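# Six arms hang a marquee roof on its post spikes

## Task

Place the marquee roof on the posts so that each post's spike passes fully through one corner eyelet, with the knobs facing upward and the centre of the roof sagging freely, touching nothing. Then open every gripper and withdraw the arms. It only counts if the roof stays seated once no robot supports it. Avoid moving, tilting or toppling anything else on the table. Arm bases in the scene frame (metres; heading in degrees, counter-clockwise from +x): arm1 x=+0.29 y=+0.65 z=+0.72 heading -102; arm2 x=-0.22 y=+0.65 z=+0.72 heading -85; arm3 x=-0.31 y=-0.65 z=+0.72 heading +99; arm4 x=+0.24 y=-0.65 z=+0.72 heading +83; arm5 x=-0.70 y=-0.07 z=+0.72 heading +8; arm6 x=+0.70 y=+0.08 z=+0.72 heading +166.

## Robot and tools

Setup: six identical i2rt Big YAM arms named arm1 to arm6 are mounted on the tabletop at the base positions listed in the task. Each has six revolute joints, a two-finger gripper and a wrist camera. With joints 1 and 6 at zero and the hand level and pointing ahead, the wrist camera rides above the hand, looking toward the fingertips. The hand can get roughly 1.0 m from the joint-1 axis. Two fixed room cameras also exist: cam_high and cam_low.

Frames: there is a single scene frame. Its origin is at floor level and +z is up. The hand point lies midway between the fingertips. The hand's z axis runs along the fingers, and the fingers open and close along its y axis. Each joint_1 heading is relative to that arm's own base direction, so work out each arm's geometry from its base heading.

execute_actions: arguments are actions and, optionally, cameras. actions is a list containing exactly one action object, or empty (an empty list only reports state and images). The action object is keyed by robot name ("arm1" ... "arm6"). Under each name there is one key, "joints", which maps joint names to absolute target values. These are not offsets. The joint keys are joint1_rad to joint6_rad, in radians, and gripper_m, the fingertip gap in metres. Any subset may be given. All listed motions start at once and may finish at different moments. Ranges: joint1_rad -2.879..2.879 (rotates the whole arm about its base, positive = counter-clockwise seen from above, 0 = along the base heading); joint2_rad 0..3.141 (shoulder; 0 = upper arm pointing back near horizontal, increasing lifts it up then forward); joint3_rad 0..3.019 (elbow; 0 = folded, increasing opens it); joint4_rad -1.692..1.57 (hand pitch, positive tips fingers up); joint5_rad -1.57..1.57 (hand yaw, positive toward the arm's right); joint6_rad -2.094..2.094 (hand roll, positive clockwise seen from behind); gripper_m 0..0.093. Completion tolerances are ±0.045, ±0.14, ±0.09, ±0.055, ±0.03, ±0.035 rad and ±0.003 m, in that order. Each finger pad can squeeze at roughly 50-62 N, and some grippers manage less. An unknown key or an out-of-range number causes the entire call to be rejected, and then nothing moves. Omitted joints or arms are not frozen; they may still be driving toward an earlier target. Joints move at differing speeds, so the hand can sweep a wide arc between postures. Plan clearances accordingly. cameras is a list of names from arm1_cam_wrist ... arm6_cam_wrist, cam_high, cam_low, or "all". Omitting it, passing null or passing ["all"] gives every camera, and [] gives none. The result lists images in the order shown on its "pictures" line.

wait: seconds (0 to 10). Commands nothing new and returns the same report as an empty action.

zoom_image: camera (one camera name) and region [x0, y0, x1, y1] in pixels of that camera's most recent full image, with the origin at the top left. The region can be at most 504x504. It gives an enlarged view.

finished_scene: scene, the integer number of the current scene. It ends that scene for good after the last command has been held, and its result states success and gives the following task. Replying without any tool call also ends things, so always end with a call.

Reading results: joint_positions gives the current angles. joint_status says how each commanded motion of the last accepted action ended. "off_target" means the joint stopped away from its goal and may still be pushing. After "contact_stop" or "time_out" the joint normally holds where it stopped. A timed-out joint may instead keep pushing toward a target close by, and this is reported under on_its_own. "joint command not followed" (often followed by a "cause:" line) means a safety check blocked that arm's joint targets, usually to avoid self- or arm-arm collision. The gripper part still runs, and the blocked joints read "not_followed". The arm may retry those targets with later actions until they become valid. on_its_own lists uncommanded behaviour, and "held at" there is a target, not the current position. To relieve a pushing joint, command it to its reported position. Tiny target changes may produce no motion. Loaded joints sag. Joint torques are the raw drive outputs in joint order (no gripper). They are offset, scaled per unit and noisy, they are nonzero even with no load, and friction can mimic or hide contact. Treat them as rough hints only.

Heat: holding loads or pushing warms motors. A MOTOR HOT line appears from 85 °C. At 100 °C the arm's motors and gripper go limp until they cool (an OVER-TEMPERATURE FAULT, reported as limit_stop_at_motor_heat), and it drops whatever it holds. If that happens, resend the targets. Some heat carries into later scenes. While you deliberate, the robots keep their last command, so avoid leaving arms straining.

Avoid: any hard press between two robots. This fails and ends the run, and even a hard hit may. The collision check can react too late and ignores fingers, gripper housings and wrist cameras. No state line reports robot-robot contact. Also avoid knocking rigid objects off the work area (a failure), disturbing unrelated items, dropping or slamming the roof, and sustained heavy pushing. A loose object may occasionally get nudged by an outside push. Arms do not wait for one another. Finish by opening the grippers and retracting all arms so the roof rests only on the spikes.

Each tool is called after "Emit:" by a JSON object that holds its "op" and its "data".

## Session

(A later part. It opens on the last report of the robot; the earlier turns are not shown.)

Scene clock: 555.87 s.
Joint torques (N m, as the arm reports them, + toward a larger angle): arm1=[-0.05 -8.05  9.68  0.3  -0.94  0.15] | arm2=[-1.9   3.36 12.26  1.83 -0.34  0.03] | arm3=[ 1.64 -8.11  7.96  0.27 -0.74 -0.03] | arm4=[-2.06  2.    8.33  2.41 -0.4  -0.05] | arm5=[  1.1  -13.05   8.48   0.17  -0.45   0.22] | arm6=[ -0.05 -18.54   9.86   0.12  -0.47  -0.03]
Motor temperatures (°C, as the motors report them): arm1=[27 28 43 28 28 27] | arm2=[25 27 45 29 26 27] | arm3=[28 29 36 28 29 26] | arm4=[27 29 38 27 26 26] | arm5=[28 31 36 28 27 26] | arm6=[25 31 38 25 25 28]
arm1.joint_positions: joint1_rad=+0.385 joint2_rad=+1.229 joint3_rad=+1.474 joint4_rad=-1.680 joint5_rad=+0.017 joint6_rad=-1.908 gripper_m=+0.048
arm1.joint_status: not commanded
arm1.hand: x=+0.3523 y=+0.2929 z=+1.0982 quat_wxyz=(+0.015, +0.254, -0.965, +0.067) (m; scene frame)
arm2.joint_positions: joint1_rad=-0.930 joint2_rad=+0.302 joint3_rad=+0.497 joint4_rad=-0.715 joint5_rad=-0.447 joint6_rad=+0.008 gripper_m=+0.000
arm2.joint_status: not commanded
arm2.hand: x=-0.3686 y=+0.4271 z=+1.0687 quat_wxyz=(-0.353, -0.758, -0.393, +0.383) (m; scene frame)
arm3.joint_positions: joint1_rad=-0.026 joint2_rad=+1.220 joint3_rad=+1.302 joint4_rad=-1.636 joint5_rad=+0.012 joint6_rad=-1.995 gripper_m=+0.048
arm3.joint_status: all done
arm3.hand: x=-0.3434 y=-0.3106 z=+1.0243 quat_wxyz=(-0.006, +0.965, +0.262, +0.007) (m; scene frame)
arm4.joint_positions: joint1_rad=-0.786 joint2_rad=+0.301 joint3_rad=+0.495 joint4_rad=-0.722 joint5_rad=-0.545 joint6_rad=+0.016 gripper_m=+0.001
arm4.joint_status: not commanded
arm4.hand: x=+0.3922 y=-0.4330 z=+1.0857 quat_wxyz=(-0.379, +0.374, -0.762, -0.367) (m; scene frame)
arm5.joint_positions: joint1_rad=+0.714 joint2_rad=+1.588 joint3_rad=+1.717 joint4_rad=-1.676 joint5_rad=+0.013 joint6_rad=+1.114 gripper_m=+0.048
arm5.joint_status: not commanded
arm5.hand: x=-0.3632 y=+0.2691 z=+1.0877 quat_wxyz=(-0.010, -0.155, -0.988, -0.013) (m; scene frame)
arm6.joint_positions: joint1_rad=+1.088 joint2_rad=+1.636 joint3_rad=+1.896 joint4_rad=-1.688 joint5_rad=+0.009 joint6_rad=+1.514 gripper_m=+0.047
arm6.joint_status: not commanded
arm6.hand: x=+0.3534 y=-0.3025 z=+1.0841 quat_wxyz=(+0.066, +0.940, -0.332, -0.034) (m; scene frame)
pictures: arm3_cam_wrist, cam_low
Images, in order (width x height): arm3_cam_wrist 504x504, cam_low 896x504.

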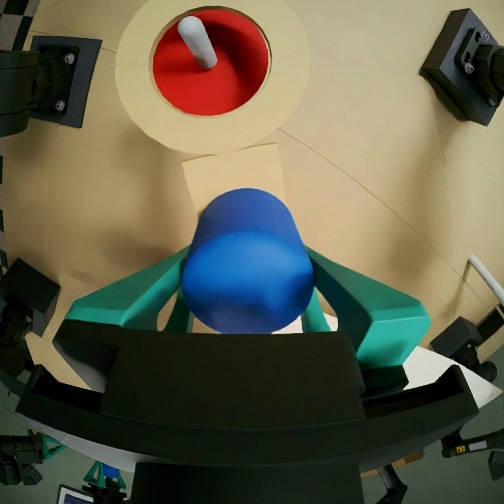

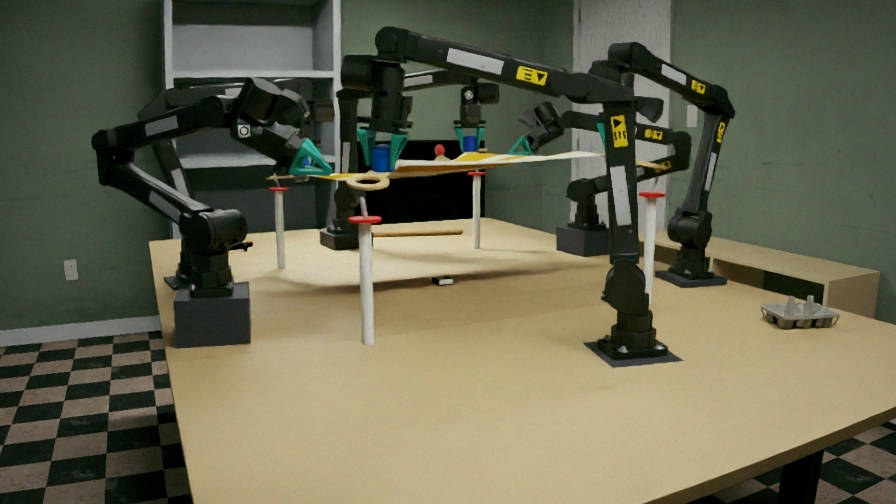

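Emit:
{"op": "execute_actions", "data": {"actions": [{"arm3":{"joints":{"joint1_rad":-0.055,"joint2_rad":1.235,"joint3_rad":1.24,"joint4_rad":-1.565}},"arm1":{"joints":{"joint1_rad":0.435,"joint3_rad":1.415,"joint6_rad":-2.085}}}], "cameras": ["arm1_cam_wrist","arm3_cam_wrist","arm6_cam_wrist","cam_low"]}}

Emit:
{"op": "zoom_image", "data": {"camera": "cam_low", "region": [240, 130, 400, 240]}}

Scene clock: 576.17 s.
Joint torques (N m, as the arm reports them, + toward a larger angle): arm1=[ 2.31 -8.06 10.14  0.16 -0.95 -0.15] | arm2=[-1.78  3.23 12.28  1.84 -0.33  0.03] | arm3=[ 1.1  -8.23  7.85  0.4  -0.66 -0.03] | arm4=[-2.02  2.    8.39  2.42 -0.4  -0.06] | arm5=[  1.22 -13.03   8.49   0.14  -0.45   0.22] | arm6=[ -0.05 -18.75   9.86   0.25  -0.49  -0.07]
Motor temperatures (°C, as the motors report them): arm1=[27 28 43 28 28 27] | arm2=[25 27 45 29 26 27] | arm3=[28 29 36 28 29 26] | arm4=[27 29 38 27 26 26] | arm5=[28 31 36 28 27 26] | arm6=[25 31 38 25 25 28]
arm1.joint_positions: joint1_rad=+0.398 joint2_rad=+1.229 joint3_rad=+1.410 joint4_rad=-1.680 joint5_rad=+0.018 joint6_rad=-2.061 gripper_m=+0.048
arm1.joint_status: all done
arm1.hand: x=+0.3548 y=+0.3039 z=+1.0726 quat_wxyz=(+0.015, +0.334, -0.942, +0.034) (m; scene frame)
arm2.joint_positions: joint1_rad=-0.930 joint2_rad=+0.302 joint3_rad=+0.497 joint4_rad=-0.715 joint5_rad=-0.447 joint6_rad=+0.008 gripper_m=+0.000
arm2.joint_status: not commanded
arm2.hand: x=-0.3686 y=+0.4271 z=+1.0687 quat_wxyz=(-0.353, -0.758, -0.393, +0.383) (m; scene frame)
arm3.joint_positions: joint1_rad=-0.055 joint2_rad=+1.234 joint3_rad=+1.244 joint4_rad=-1.565 joint5_rad=+0.012 joint6_rad=-1.995 gripper_m=+0.048
arm3.joint_status: all done
arm3.hand: x=-0.3341 y=-0.3036 z=+0.9976 quat_wxyz=(-0.005, +0.969, +0.248, +0.007) (m; scene frame)
arm4.joint_positions: joint1_rad=-0.786 joint2_rad=+0.301 joint3_rad=+0.495 joint4_rad=-0.722 joint5_rad=-0.545 joint6_rad=+0.016 gripper_m=+0.001
arm4.joint_status: not commanded
arm4.hand: x=+0.3922 y=-0.4330 z=+1.0857 quat_wxyz=(-0.379, +0.374, -0.762, -0.367) (m; scene frame)
arm5.joint_positions: joint1_rad=+0.714 joint2_rad=+1.588 joint3_rad=+1.717 joint4_rad=-1.676 joint5_rad=+0.013 joint6_rad=+1.114 gripper_m=+0.048
arm5.joint_status: not commanded
arm5.hand: x=-0.3632 y=+0.2691 z=+1.0877 quat_wxyz=(-0.010, -0.155, -0.988, -0.013) (m; scene frame)
arm6.joint_positions: joint1_rad=+1.088 joint2_rad=+1.636 joint3_rad=+1.896 joint4_rad=-1.690 joint5_rad=+0.009 joint6_rad=+1.518 gripper_m=+0.047
arm6.joint_status: not commanded
arm6.hand: x=+0.3536 y=-0.3022 z=+1.0841 quat_wxyz=(+0.065, +0.940, -0.334, -0.034) (m; scene frame)
pictures: arm1_cam_wrist, arm3_cam_wrist, arm6_cam_wrist, cam_low
Images, in order (width x height): arm1_cam_wrist 504x504, arm3_cam_wrist 504x504, arm6_cam_wrist 504x504, cam_low 896x504.

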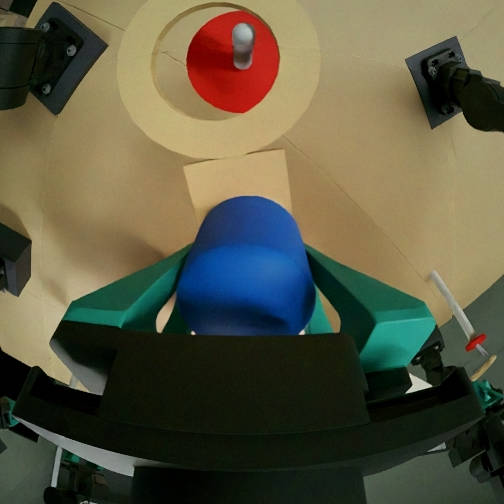

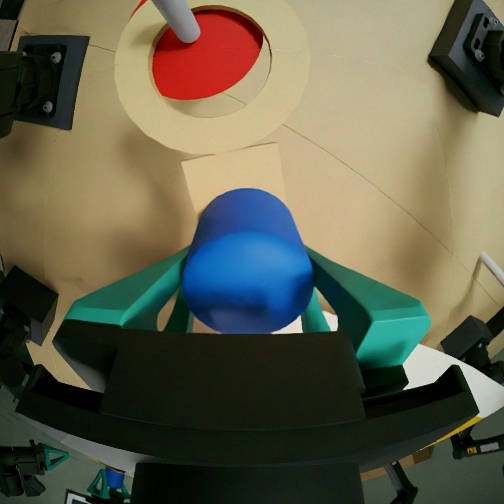

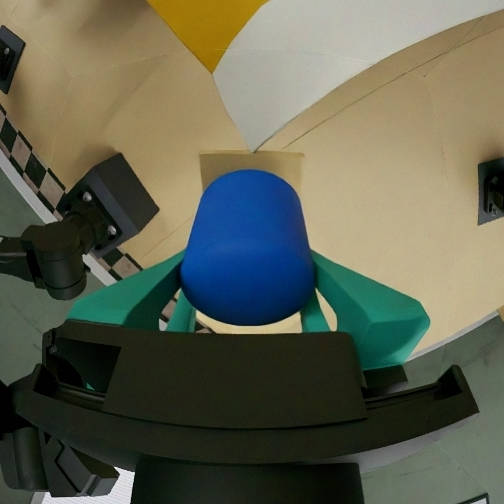

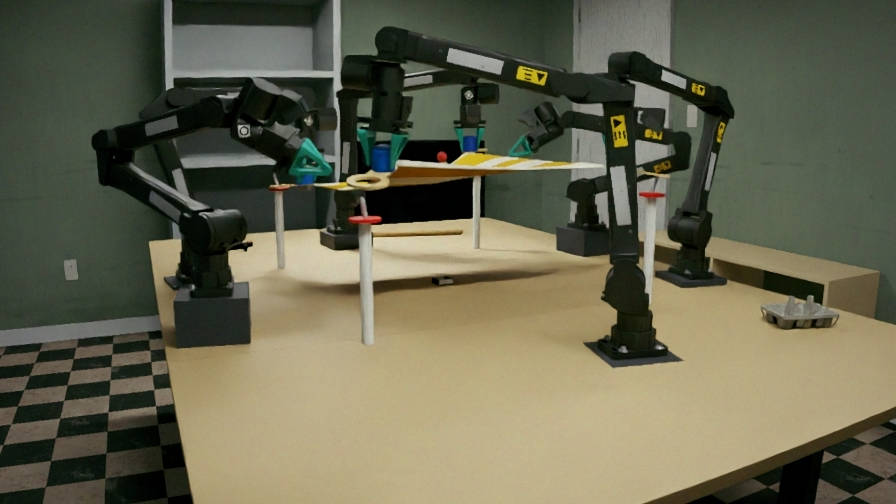

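Region (240, 130, 400, 240) of cam_low's 896x504 image, scaled by 3.150, with more detail than that image has; it fills the top 346 rows of this view, and the rest is white.

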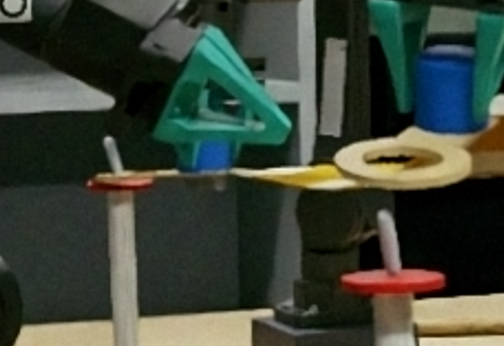

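Emit:
{"op": "execute_actions", "data": {"actions": [{"arm5":{"joints":{"joint1_rad":0.675}},"arm1":{"joints":{"joint1_rad":0.43,"joint2_rad":1.25,"joint3_rad":1.383,"joint6_rad":-1.96}}}], "cameras": ["arm1_cam_wrist","cam_low"]}}

Emit:
{"op": "zoom_image", "data": {"camera": "cam_low", "region": [570, 120, 730, 230]}}

Scene clock: 587.30 s.
Joint torques (N m, as the arm reports them, + toward a larger angle): arm1=[ 1.68 -8.21  9.64  0.05 -0.94  0.14] | arm2=[-1.86  3.25 12.22  1.84 -0.34  0.03] | arm3=[ 1.37 -8.37  7.7   0.38 -0.7  -0.02] | arm4=[-1.94  2.03  8.34  2.4  -0.4  -0.05] | arm5=[  1.14 -13.07   8.48   0.15  -0.36   0.22] | arm6=[  0.29 -19.01   9.94   0.22  -0.47  -0.12]
Motor temperatures (°C, as the motors report them): arm1=[27 28 43 28 28 27] | arm2=[25 27 45 29 26 27] | arm3=[28 29 36 28 29 26] | arm4=[27 29 38 27 26 26] | arm5=[28 31 36 28 27 26] | arm6=[25 31 38 25 25 28]
arm1.joint_positions: joint1_rad=+0.398 joint2_rad=+1.250 joint3_rad=+1.383 joint4_rad=-1.680 joint5_rad=+0.018 joint6_rad=-1.975 gripper_m=+0.048
arm1.joint_status: all done
arm1.hand: x=+0.3546 y=+0.3047 z=+1.0549 quat_wxyz=(+0.011, +0.294, -0.956, +0.011) (m; scene frame)
arm2.joint_positions: joint1_rad=-0.930 joint2_rad=+0.302 joint3_rad=+0.497 joint4_rad=-0.715 joint5_rad=-0.447 joint6_rad=+0.008 gripper_m=+0.000
arm2.joint_status: not commanded
arm2.hand: x=-0.3686 y=+0.4271 z=+1.0687 quat_wxyz=(-0.353, -0.758, -0.393, +0.383) (m; scene frame)
arm3.joint_positions: joint1_rad=-0.055 joint2_rad=+1.234 joint3_rad=+1.244 joint4_rad=-1.565 joint5_rad=+0.012 joint6_rad=-1.995 gripper_m=+0.048
arm3.joint_status: not commanded
arm3.hand: x=-0.3341 y=-0.3036 z=+0.9976 quat_wxyz=(-0.005, +0.969, +0.248, +0.007) (m; scene frame)
arm4.joint_positions: joint1_rad=-0.786 joint2_rad=+0.301 joint3_rad=+0.495 joint4_rad=-0.722 joint5_rad=-0.545 joint6_rad=+0.016 gripper_m=+0.001
arm4.joint_status: not commanded
arm4.hand: x=+0.3922 y=-0.4330 z=+1.0857 quat_wxyz=(-0.379, +0.374, -0.762, -0.367) (m; scene frame)
arm5.joint_positions: joint1_rad=+0.669 joint2_rad=+1.588 joint3_rad=+1.717 joint4_rad=-1.676 joint5_rad=+0.010 joint6_rad=+1.114 gripper_m=+0.048
arm5.joint_status: all done
arm5.hand: x=-0.3482 y=+0.2538 z=+1.0874 quat_wxyz=(-0.009, -0.178, -0.984, -0.014) (m; scene frame)
arm6.joint_positions: joint1_rad=+1.088 joint2_rad=+1.636 joint3_rad=+1.896 joint4_rad=-1.690 joint5_rad=+0.009 joint6_rad=+1.520 gripper_m=+0.047
arm6.joint_status: not commanded
arm6.hand: x=+0.3536 y=-0.3022 z=+1.0841 quat_wxyz=(+0.065, +0.939, -0.335, -0.034) (m; scene frame)
pictures: arm1_cam_wrist, cam_low
Images, in order (width x height): arm1_cam_wrist 504x504, cam_low 896x504.

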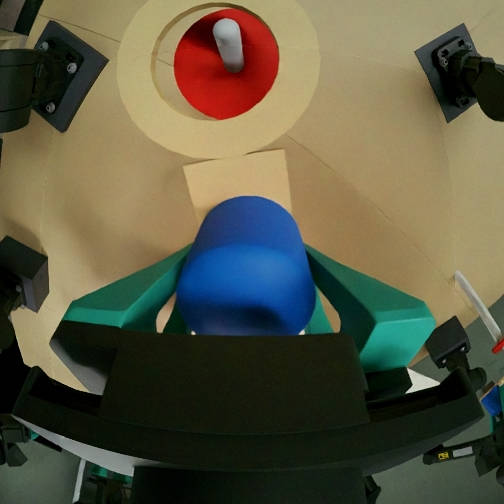

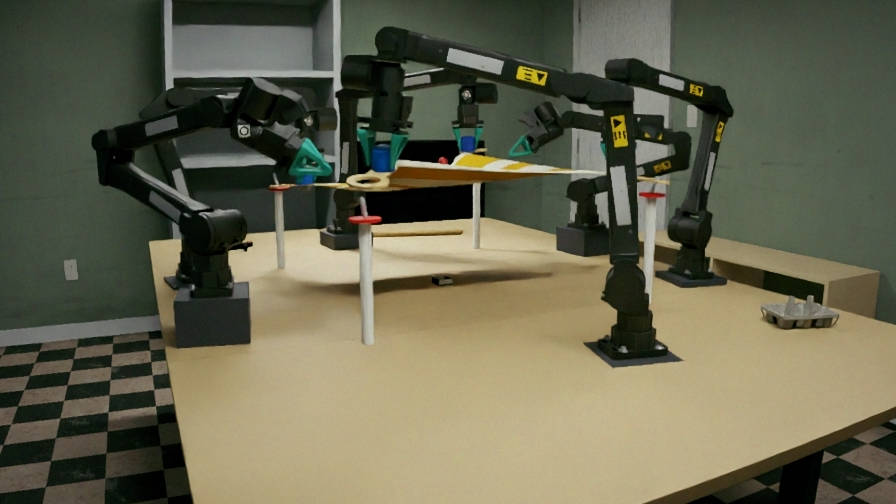

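Region (570, 120, 730, 230) of cam_low's 896x504 image, scaled by 3.150, with more detail than that image has; it fills the top 346 rows of this view, and the rest is white.

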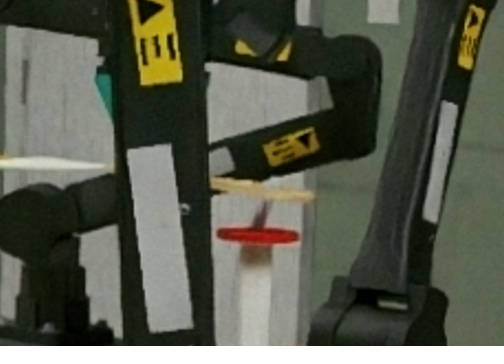

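Emit:
{"op": "execute_actions", "data": {"actions": [{"arm1":{"joints":{"joint1_rad":0.40,"joint2_rad":1.26,"joint3_rad":1.30,"joint4_rad":-1.605}}}], "cameras": ["arm1_cam_wrist","cam_low"]}}

Emit:
{"op": "zoom_image", "data": {"camera": "cam_low", "region": [570, 120, 730, 230]}}

Scene clock: 593.80 s.
Joint torques (N m, as the arm reports them, + toward a larger angle): arm1=[-0.73 -7.8   9.22  0.52 -0.95  0.17] | arm2=[-2.    3.45 12.28  1.85 -0.34  0.03] | arm3=[ 1.26 -8.45  7.68  0.42 -0.68 -0.02] | arm4=[-2.05  1.94  8.38  2.41 -0.39 -0.04] | arm5=[  1.23 -13.09   8.46   0.18  -0.37   0.22] | arm6=[  0.08 -18.79   9.9    0.22  -0.47  -0.11]
Motor temperatures (°C, as the motors report them): arm1=[27 28 42 28 28 27] | arm2=[25 27 46 29 27 27] | arm3=[28 29 36 28 29 26] | arm4=[27 29 38 27 26 26] | arm5=[28 31 36 28 27 26] | arm6=[25 31 38 25 25 28]
arm1.joint_positions: joint1_rad=+0.398 joint2_rad=+1.256 joint3_rad=+1.304 joint4_rad=-1.606 joint5_rad=+0.017 joint6_rad=-1.975 gripper_m=+0.048
arm1.joint_status: all done
arm1.hand: x=+0.3549 y=+0.3023 z=+1.0230 quat_wxyz=(+0.011, +0.294, -0.956, +0.005) (m; scene frame)
arm2.joint_positions: joint1_rad=-0.930 joint2_rad=+0.302 joint3_rad=+0.497 joint4_rad=-0.715 joint5_rad=-0.447 joint6_rad=+0.008 gripper_m=+0.000
arm2.joint_status: not commanded
arm2.hand: x=-0.3686 y=+0.4271 z=+1.0687 quat_wxyz=(-0.353, -0.758, -0.393, +0.383) (m; scene frame)
arm3.joint_positions: joint1_rad=-0.055 joint2_rad=+1.234 joint3_rad=+1.244 joint4_rad=-1.565 joint5_rad=+0.012 joint6_rad=-1.995 gripper_m=+0.048
arm3.joint_status: not commanded
arm3.hand: x=-0.3341 y=-0.3036 z=+0.9976 quat_wxyz=(-0.005, +0.969, +0.248, +0.007) (m; scene frame)
arm4.joint_positions: joint1_rad=-0.786 joint2_rad=+0.301 joint3_rad=+0.495 joint4_rad=-0.722 joint5_rad=-0.545 joint6_rad=+0.016 gripper_m=+0.001
arm4.joint_status: not commanded
arm4.hand: x=+0.3922 y=-0.4330 z=+1.0857 quat_wxyz=(-0.379, +0.374, -0.762, -0.367) (m; scene frame)
arm5.joint_positions: joint1_rad=+0.669 joint2_rad=+1.588 joint3_rad=+1.717 joint4_rad=-1.676 joint5_rad=+0.010 joint6_rad=+1.114 gripper_m=+0.048
arm5.joint_status: not commanded
arm5.hand: x=-0.3482 y=+0.2538 z=+1.0874 quat_wxyz=(-0.009, -0.178, -0.984, -0.014) (m; scene frame)
arm6.joint_positions: joint1_rad=+1.088 joint2_rad=+1.636 joint3_rad=+1.896 joint4_rad=-1.690 joint5_rad=+0.009 joint6_rad=+1.521 gripper_m=+0.047
arm6.joint_status: not commanded
arm6.hand: x=+0.3537 y=-0.3021 z=+1.0840 quat_wxyz=(+0.065, +0.939, -0.335, -0.034) (m; scene frame)
pictures: arm1_cam_wrist, cam_low
Images, in order (width x height): arm1_cam_wrist 504x504, cam_low 896x504.

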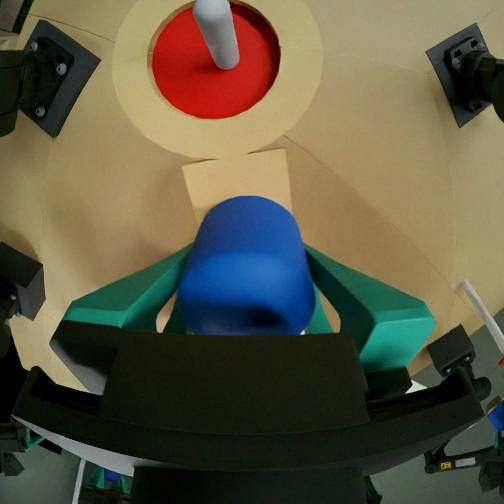

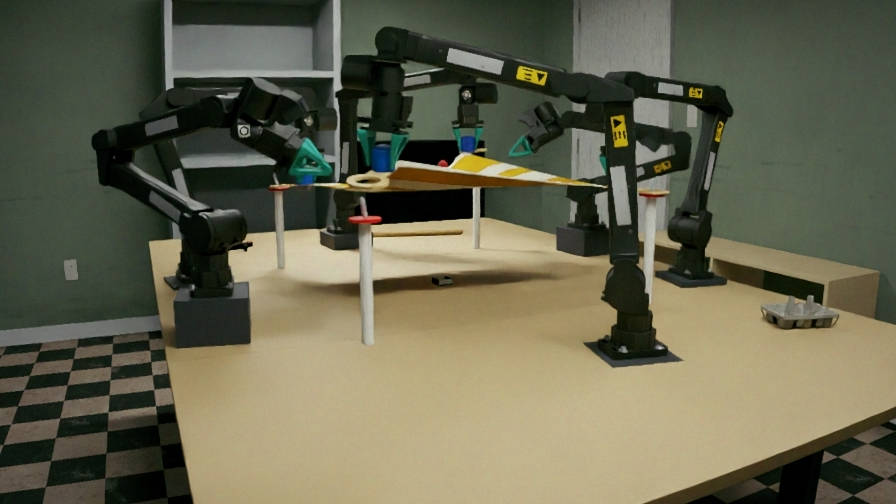

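Region (570, 120, 730, 230) of cam_low's 896x504 image, scaled by 3.150, with more detail than that image has; it fills the top 346 rows of this view, and the rest is white.

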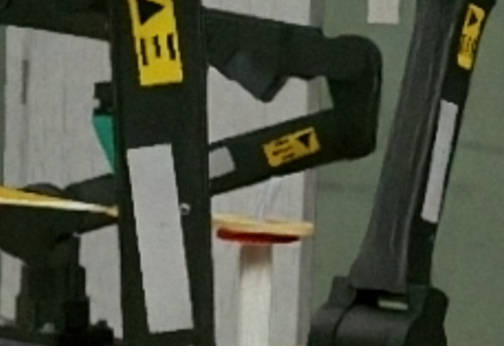

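Emit:
{"op": "execute_actions", "data": {"actions": [{"arm1":{"joints":{"joint1_rad":0.345,"joint4_rad":-1.555}},"arm6":{"joints":{"joint1_rad":1.145,"joint6_rad":1.56}}}], "cameras": ["arm1_cam_wrist","arm4_cam_wrist","cam_low"]}}

Emit:
{"op": "zoom_image", "data": {"camera": "cam_low", "region": [290, 130, 450, 240]}}

Scene clock: 604.77 s.
Joint torques (N m, as the arm reports them, + toward a larger angle): arm1=[-1.07 -7.79  9.26  0.73 -0.38  0.14] | arm2=[-1.93  3.4  12.26  1.87 -0.34  0.02] | arm3=[ 1.5  -8.47  7.75  0.41 -0.67 -0.02] | arm4=[-1.99  1.92  8.35  2.45 -0.4  -0.05] | arm5=[  1.29 -13.07   8.49   0.14  -0.37   0.21] | arm6=[  0.81 -18.84   9.91   0.14  -0.5   -0.08]
Motor temperatures (°C, as the motors report them): arm1=[27 27 42 28 28 27] | arm2=[25 27 46 29 27 27] | arm3=[28 29 36 28 29 26] | arm4=[27 29 38 27 26 26] | arm5=[28 31 36 28 27 26] | arm6=[25 31 38 25 25 28]
arm1.joint_positions: joint1_rad=+0.348 joint2_rad=+1.256 joint3_rad=+1.304 joint4_rad=-1.559 joint5_rad=+0.006 joint6_rad=-1.975 gripper_m=+0.048
arm1.joint_status: all done
arm1.hand: x=+0.3413 y=+0.2884 z=+1.0234 quat_wxyz=(+0.008, +0.270, -0.962, +0.029) (m; scene frame)
arm2.joint_positions: joint1_rad=-0.930 joint2_rad=+0.302 joint3_rad=+0.497 joint4_rad=-0.715 joint5_rad=-0.447 joint6_rad=+0.008 gripper_m=+0.000
arm2.joint_status: not commanded
arm2.hand: x=-0.3686 y=+0.4271 z=+1.0687 quat_wxyz=(-0.353, -0.758, -0.393, +0.383) (m; scene frame)
arm3.joint_positions: joint1_rad=-0.055 joint2_rad=+1.234 joint3_rad=+1.244 joint4_rad=-1.565 joint5_rad=+0.011 joint6_rad=-1.995 gripper_m=+0.048
arm3.joint_status: not commanded
arm3.hand: x=-0.3342 y=-0.3036 z=+0.9976 quat_wxyz=(-0.005, +0.969, +0.248, +0.007) (m; scene frame)
arm4.joint_positions: joint1_rad=-0.786 joint2_rad=+0.301 joint3_rad=+0.495 joint4_rad=-0.722 joint5_rad=-0.545 joint6_rad=+0.016 gripper_m=+0.001
arm4.joint_status: not commanded
arm4.hand: x=+0.3922 y=-0.4330 z=+1.0857 quat_wxyz=(-0.379, +0.374, -0.762, -0.367) (m; scene frame)
arm5.joint_positions: joint1_rad=+0.669 joint2_rad=+1.588 joint3_rad=+1.717 joint4_rad=-1.676 joint5_rad=+0.010 joint6_rad=+1.115 gripper_m=+0.048
arm5.joint_status: not commanded
arm5.hand: x=-0.3482 y=+0.2538 z=+1.0874 quat_wxyz=(-0.009, -0.178, -0.984, -0.014) (m; scene frame)
arm6.joint_positions: joint1_rad=+1.123 joint2_rad=+1.636 joint3_rad=+1.896 joint4_rad=-1.690 joint5_rad=+0.009 joint6_rad=+1.557 gripper_m=+0.047
arm6.joint_status: all done
arm6.hand: x=+0.3674 y=-0.3142 z=+1.0840 quat_wxyz=(+0.066, +0.939, -0.336, -0.032) (m; scene frame)
pictures: arm1_cam_wrist, arm4_cam_wrist, cam_low
Images, in order (width x height): arm1_cam_wrist 504x504, arm4_cam_wrist 504x504, cam_low 896x504.

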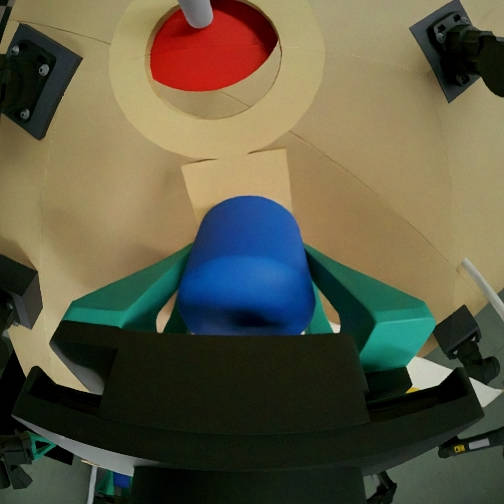

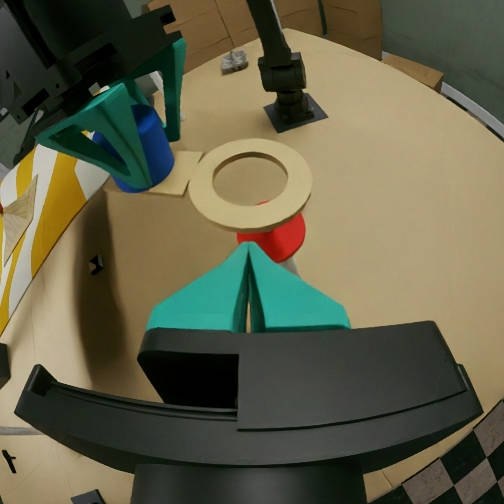

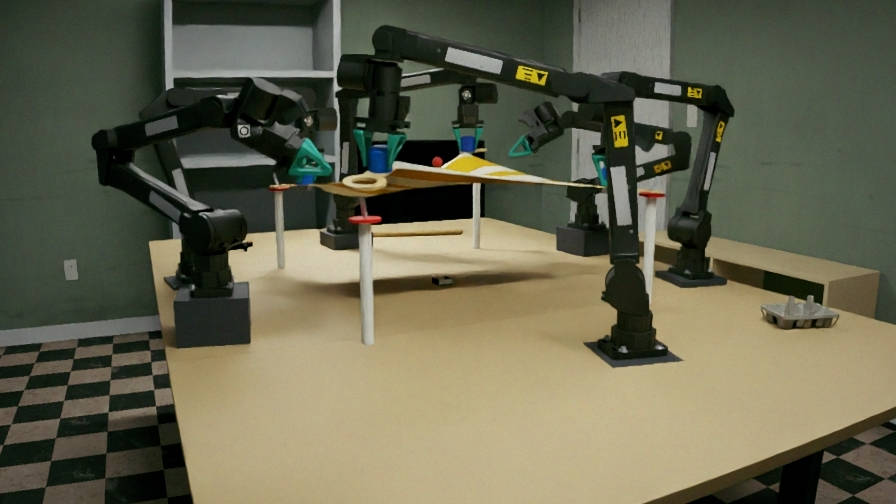

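Region (290, 130, 450, 240) of cam_low's 896x504 image, scaled by 3.150, with more detail than that image has; it fills the top 346 rows of this view, and the rest is white.

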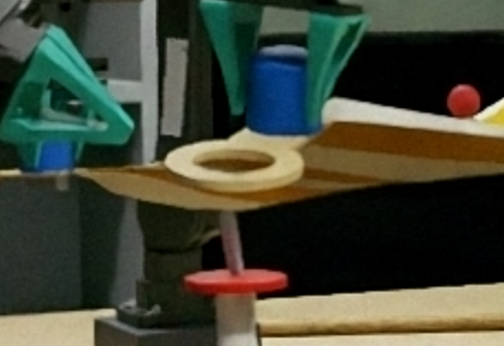

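Emit:
{"op": "execute_actions", "data": {"actions": [{"arm6":{"joints":{"joint2_rad":1.66,"joint3_rad":1.853}}}], "cameras": ["arm4_cam_wrist","cam_low"]}}

Emit:
{"op": "zoom_image", "data": {"camera": "cam_low", "region": [290, 130, 450, 240]}}

Scene clock: 614.23 s.
Joint torques (N m, as the arm reports them, + toward a larger angle): arm1=[-1.07 -7.45  9.27  0.71 -0.38  0.15] | arm2=[-1.85  3.38 12.28  1.87 -0.34  0.04] | arm3=[ 1.49 -8.42  7.75  0.37 -0.64 -0.02] | arm4=[-2.    1.88  8.35  2.44 -0.4  -0.05] | arm5=[  1.13 -13.09   8.5    0.16  -0.36   0.22] | arm6=[  1.03 -14.58  10.35   0.07  -0.49  -0.06]
Motor temperatures (°C, as the motors report them): arm1=[27 27 42 28 28 27] | arm2=[25 27 46 29 27 27] | arm3=[28 29 36 28 29 26] | arm4=[27 29 38 27 26 26] | arm5=[28 31 36 28 27 26] | arm6=[25 31 38 25 25 28]
arm1.joint_positions: joint1_rad=+0.348 joint2_rad=+1.256 joint3_rad=+1.304 joint4_rad=-1.559 joint5_rad=+0.006 joint6_rad=-1.975 gripper_m=+0.048
arm1.joint_status: not commanded
arm1.hand: x=+0.3413 y=+0.2884 z=+1.0234 quat_wxyz=(+0.008, +0.270, -0.962, +0.029) (m; scene frame)
arm2.joint_positions: joint1_rad=-0.930 joint2_rad=+0.302 joint3_rad=+0.497 joint4_rad=-0.715 joint5_rad=-0.447 joint6_rad=+0.008 gripper_m=+0.000
arm2.joint_status: not commanded
arm2.hand: x=-0.3686 y=+0.4271 z=+1.0687 quat_wxyz=(-0.353, -0.758, -0.393, +0.383) (m; scene frame)
arm3.joint_positions: joint1_rad=-0.055 joint2_rad=+1.234 joint3_rad=+1.244 joint4_rad=-1.565 joint5_rad=+0.011 joint6_rad=-1.995 gripper_m=+0.048
arm3.joint_status: not commanded
arm3.hand: x=-0.3342 y=-0.3036 z=+0.9976 quat_wxyz=(-0.005, +0.969, +0.248, +0.007) (m; scene frame)
arm4.joint_positions: joint1_rad=-0.786 joint2_rad=+0.301 joint3_rad=+0.495 joint4_rad=-0.722 joint5_rad=-0.545 joint6_rad=+0.016 gripper_m=+0.001
arm4.joint_status: not commanded
arm4.hand: x=+0.3922 y=-0.4330 z=+1.0857 quat_wxyz=(-0.379, +0.374, -0.762, -0.367) (m; scene frame)
arm5.joint_positions: joint1_rad=+0.669 joint2_rad=+1.588 joint3_rad=+1.717 joint4_rad=-1.676 joint5_rad=+0.010 joint6_rad=+1.115 gripper_m=+0.048
arm5.joint_status: not commanded
arm5.hand: x=-0.3482 y=+0.2538 z=+1.0874 quat_wxyz=(-0.009, -0.178, -0.984, -0.014) (m; scene frame)
arm6.joint_positions: joint1_rad=+1.123 joint2_rad=+1.654 joint3_rad=+1.843 joint4_rad=-1.690 joint5_rad=+0.009 joint6_rad=+1.558 gripper_m=+0.047
arm6.joint_status: all done
arm6.hand: x=+0.3700 y=-0.3109 z=+1.0538 quat_wxyz=(+0.033, +0.941, -0.336, -0.019) (m; scene frame)
pictures: arm4_cam_wrist, cam_low
Images, in order (width x height): arm4_cam_wrist 504x504, cam_low 896x504.

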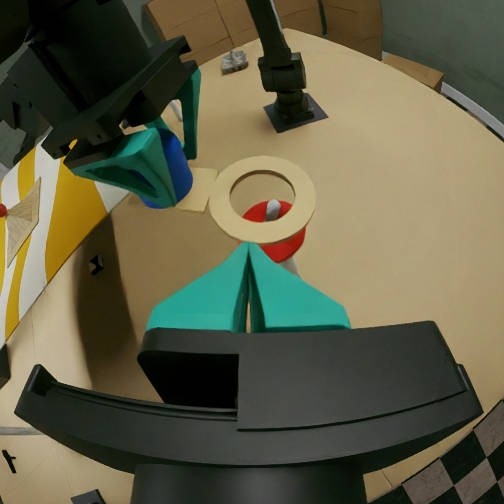

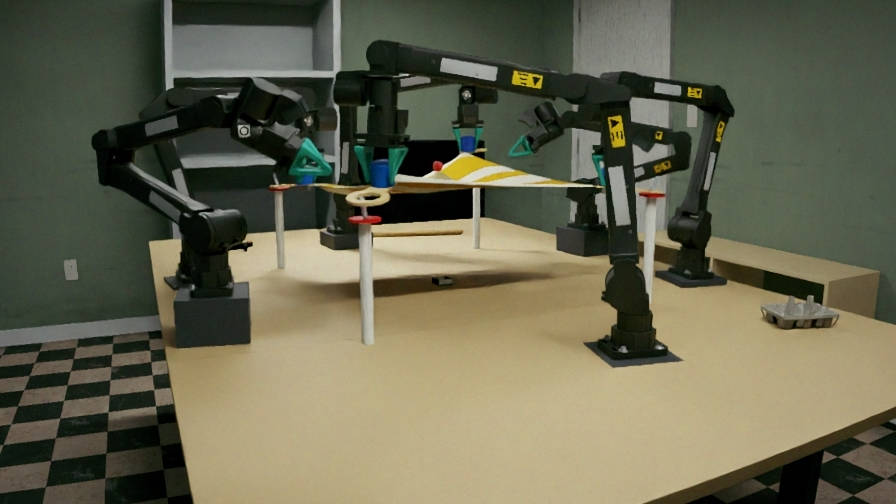

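Region (290, 130, 450, 240) of cam_low's 896x504 image, scaled by 3.150, with more detail than that image has; it fills the top 346 rows of this view, and the rest is white.

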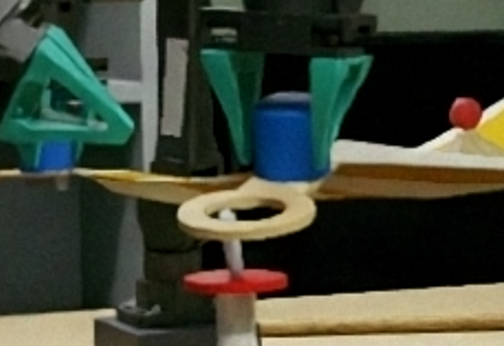

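Emit:
{"op": "execute_actions", "data": {"actions": []}}

Scene clock: 634.13 s.
Joint torques (N m, as the arm reports them, + toward a larger angle): arm1=[-1.12 -7.75  9.27  0.65 -0.38  0.16] | arm2=[-1.84  3.4  12.23  1.85 -0.35  0.02] | arm3=[ 1.13 -8.19  7.71  0.36 -0.68 -0.03] | arm4=[-1.9   1.98  8.35  2.39 -0.4  -0.04] | arm5=[  1.13 -13.04   8.48   0.16  -0.37   0.22] | arm6=[  1.08 -15.12  10.41   0.05  -0.49  -0.06]
Motor temperatures (°C, as the motors report them): arm1=[27 27 42 28 28 27] | arm2=[25 27 46 29 27 27] | arm3=[28 29 36 28 29 26] | arm4=[27 29 38 27 26 26] | arm5=[28 31 36 28 27 26] | arm6=[25 31 38 25 25 28]
arm1.joint_positions: joint1_rad=+0.348 joint2_rad=+1.256 joint3_rad=+1.304 joint4_rad=-1.559 joint5_rad=+0.006 joint6_rad=-1.975 gripper_m=+0.048
arm1.joint_status: not commanded
arm1.hand: x=+0.3413 y=+0.2884 z=+1.0234 quat_wxyz=(+0.008, +0.270, -0.962, +0.029) (m; scene frame)
arm2.joint_positions: joint1_rad=-0.930 joint2_rad=+0.302 joint3_rad=+0.497 joint4_rad=-0.715 joint5_rad=-0.447 joint6_rad=+0.008 gripper_m=+0.000
arm2.joint_status: not commanded
arm2.hand: x=-0.3686 y=+0.4271 z=+1.0687 quat_wxyz=(-0.353, -0.758, -0.393, +0.383) (m; scene frame)
arm3.joint_positions: joint1_rad=-0.055 joint2_rad=+1.234 joint3_rad=+1.244 joint4_rad=-1.565 joint5_rad=+0.011 joint6_rad=-1.995 gripper_m=+0.048
arm3.joint_status: not commanded
arm3.hand: x=-0.3342 y=-0.3036 z=+0.9976 quat_wxyz=(-0.005, +0.969, +0.248, +0.007) (m; scene frame)
arm4.joint_positions: joint1_rad=-0.786 joint2_rad=+0.301 joint3_rad=+0.495 joint4_rad=-0.722 joint5_rad=-0.545 joint6_rad=+0.016 gripper_m=+0.001
arm4.joint_status: not commanded
arm4.hand: x=+0.3922 y=-0.4330 z=+1.0857 quat_wxyz=(-0.379, +0.374, -0.762, -0.367) (m; scene frame)
arm5.joint_positions: joint1_rad=+0.669 joint2_rad=+1.588 joint3_rad=+1.717 joint4_rad=-1.676 joint5_rad=+0.010 joint6_rad=+1.115 gripper_m=+0.048
arm5.joint_status: not commanded
arm5.hand: x=-0.3482 y=+0.2538 z=+1.0874 quat_wxyz=(-0.009, -0.178, -0.984, -0.014) (m; scene frame)
arm6.joint_positions: joint1_rad=+1.123 joint2_rad=+1.654 joint3_rad=+1.843 joint4_rad=-1.690 joint5_rad=+0.009 joint6_rad=+1.558 gripper_m=+0.047
arm6.joint_status: all done
arm6.hand: x=+0.3700 y=-0.3109 z=+1.0538 quat_wxyz=(+0.033, +0.941, -0.336, -0.019) (m; scene frame)
pictures: arm1_cam_wrist, arm2_cam_wrist, arm3_cam_wrist, arm4_cam_wrist, arm5_cam_wrist, arm6_cam_wrist, cam_high, cam_low
Images, in order (width x height): arm1_cam_wrist 504x504, arm2_cam_wrist 504x504, arm3_cam_wrist 504x504, arm4_cam_wrist 504x504, arm5_cam_wrist 504x504, arm6_cam_wrist 504x504, cam_high 896x504, cam_low 896x504.

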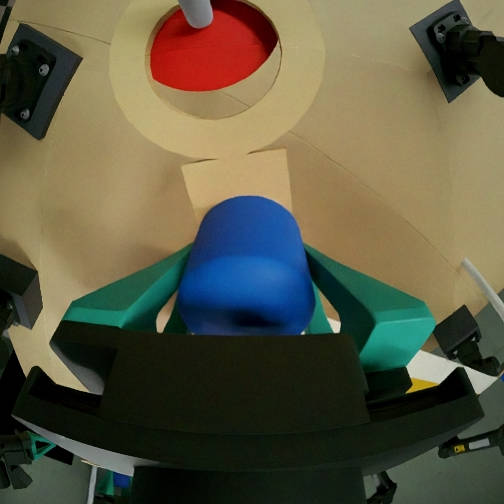

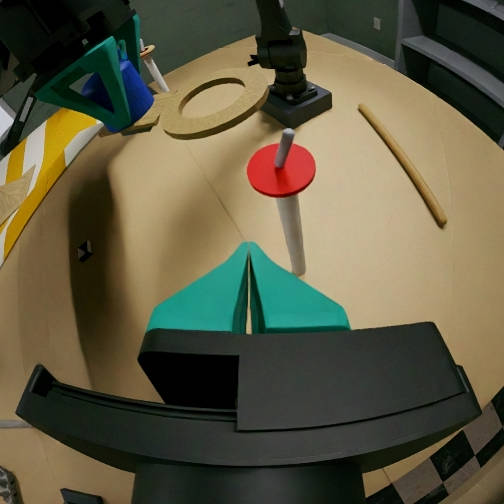

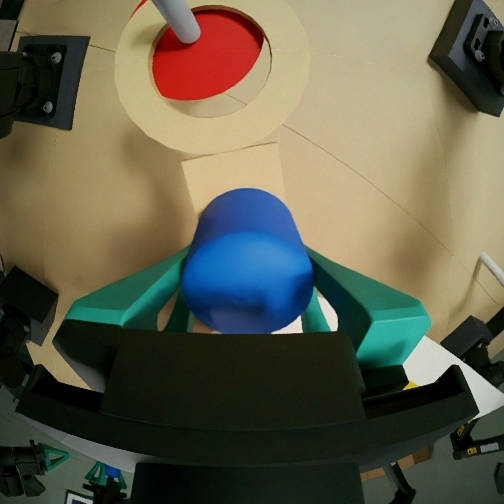

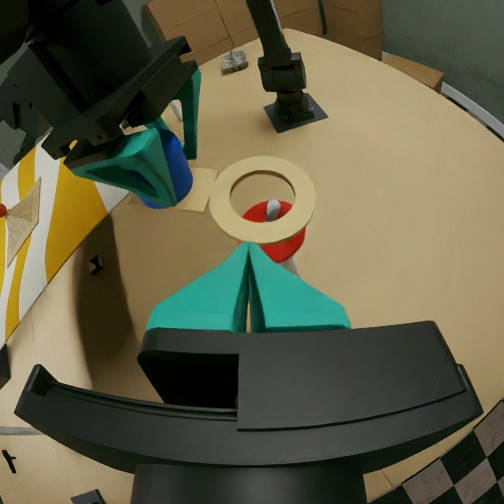

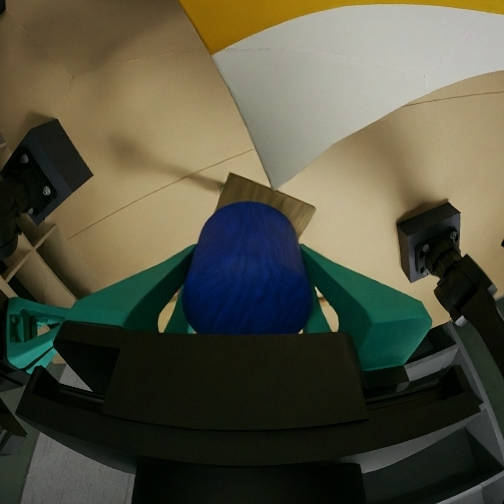

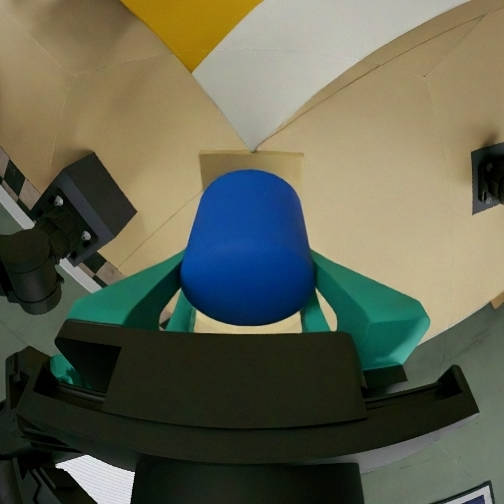

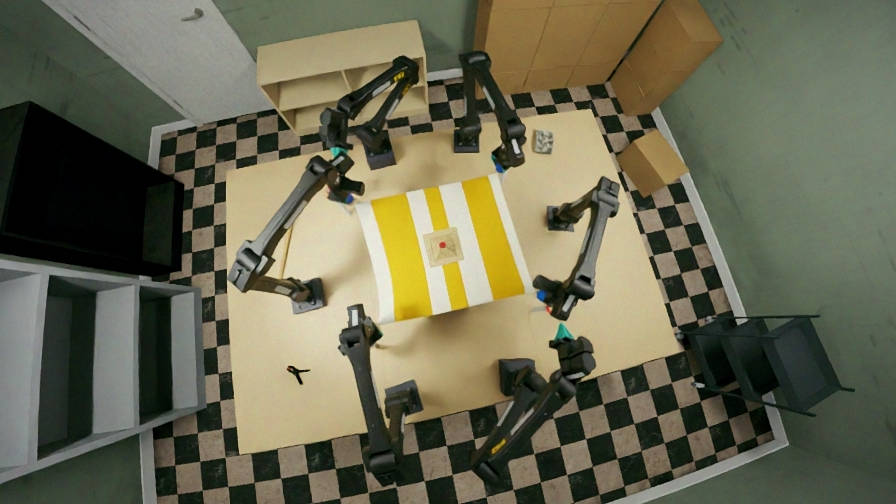

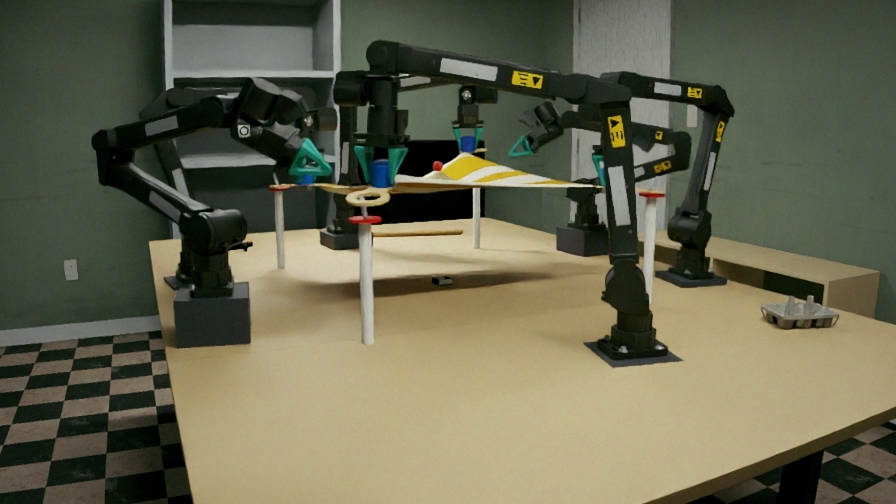

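Emit:
{"op": "execute_actions", "data": {"actions": [{"arm6":{"joints":{"joint2_rad":1.668,"joint3_rad":1.78,"joint4_rad":-1.63}}}], "cameras": ["arm4_cam_wrist","cam_low"]}}

Emit:
{"op": "zoom_image", "data": {"camera": "cam_low", "region": [290, 130, 450, 240]}}

Scene clock: 646.47 s.
Joint torques (N m, as the arm reports them, + toward a larger angle): arm1=[-1.12 -7.5   9.32  0.69 -0.38  0.16] | arm2=[-1.99  3.44 12.25  1.85 -0.34  0.04] | arm3=[ 1.39 -8.1   7.79  0.45 -0.66 -0.02] | arm4=[-1.93  1.91  8.37  2.38 -0.39 -0.04] | arm5=[  1.14 -13.08   8.47   0.16  -0.37   0.22] | arm6=[  1.14 -15.61  10.52   0.51  -0.5   -0.06]
Motor temperatures (°C, as the motors report them): arm1=[27 27 42 28 28 27] | arm2=[25 27 46 29 27 27] | arm3=[28 29 36 28 29 26] | arm4=[27 29 38 27 26 26] | arm5=[28 32 36 28 27 26] | arm6=[25 31 38 25 25 28]
arm1.joint_positions: joint1_rad=+0.348 joint2_rad=+1.256 joint3_rad=+1.304 joint4_rad=-1.559 joint5_rad=+0.006 joint6_rad=-1.975 gripper_m=+0.048
arm1.joint_status: not commanded
arm1.hand: x=+0.3413 y=+0.2884 z=+1.0234 quat_wxyz=(+0.008, +0.270, -0.962, +0.029) (m; scene frame)
arm2.joint_positions: joint1_rad=-0.930 joint2_rad=+0.302 joint3_rad=+0.497 joint4_rad=-0.715 joint5_rad=-0.447 joint6_rad=+0.008 gripper_m=+0.000
arm2.joint_status: not commanded
arm2.hand: x=-0.3686 y=+0.4271 z=+1.0687 quat_wxyz=(-0.353, -0.758, -0.393, +0.383) (m; scene frame)
arm3.joint_positions: joint1_rad=-0.055 joint2_rad=+1.234 joint3_rad=+1.244 joint4_rad=-1.565 joint5_rad=+0.011 joint6_rad=-1.995 gripper_m=+0.048
arm3.joint_status: not commanded
arm3.hand: x=-0.3342 y=-0.3036 z=+0.9976 quat_wxyz=(-0.005, +0.969, +0.248, +0.007) (m; scene frame)
arm4.joint_positions: joint1_rad=-0.786 joint2_rad=+0.301 joint3_rad=+0.495 joint4_rad=-0.722 joint5_rad=-0.545 joint6_rad=+0.016 gripper_m=+0.001
arm4.joint_status: not commanded
arm4.hand: x=+0.3922 y=-0.4330 z=+1.0857 quat_wxyz=(-0.379, +0.374, -0.762, -0.367) (m; scene frame)
arm5.joint_positions: joint1_rad=+0.669 joint2_rad=+1.588 joint3_rad=+1.717 joint4_rad=-1.676 joint5_rad=+0.010 joint6_rad=+1.115 gripper_m=+0.048
arm5.joint_status: not commanded
arm5.hand: x=-0.3482 y=+0.2538 z=+1.0874 quat_wxyz=(-0.009, -0.178, -0.984, -0.014) (m; scene frame)
arm6.joint_positions: joint1_rad=+1.123 joint2_rad=+1.662 joint3_rad=+1.769 joint4_rad=-1.644 joint5_rad=+0.009 joint6_rad=+1.558 gripper_m=+0.047
arm6.joint_status: all done
arm6.hand: x=+0.3707 y=-0.3099 z=+1.0219 quat_wxyz=(+0.016, +0.941, -0.336, -0.013) (m; scene frame)
pictures: arm4_cam_wrist, cam_low
Images, in order (width x height): arm4_cam_wrist 504x504, cam_low 896x504.

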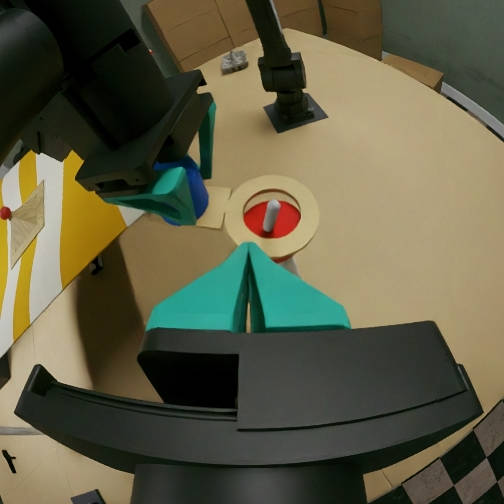

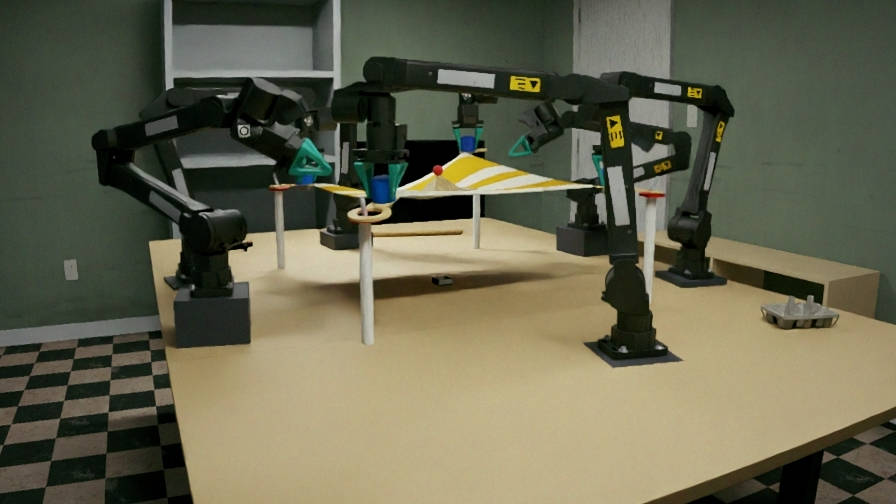

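Region (290, 130, 450, 240) of cam_low's 896x504 image, scaled by 3.150, with more detail than that image has; it fills the top 346 rows of this view, and the rest is white.

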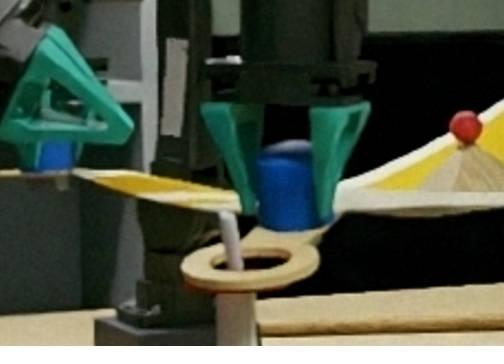

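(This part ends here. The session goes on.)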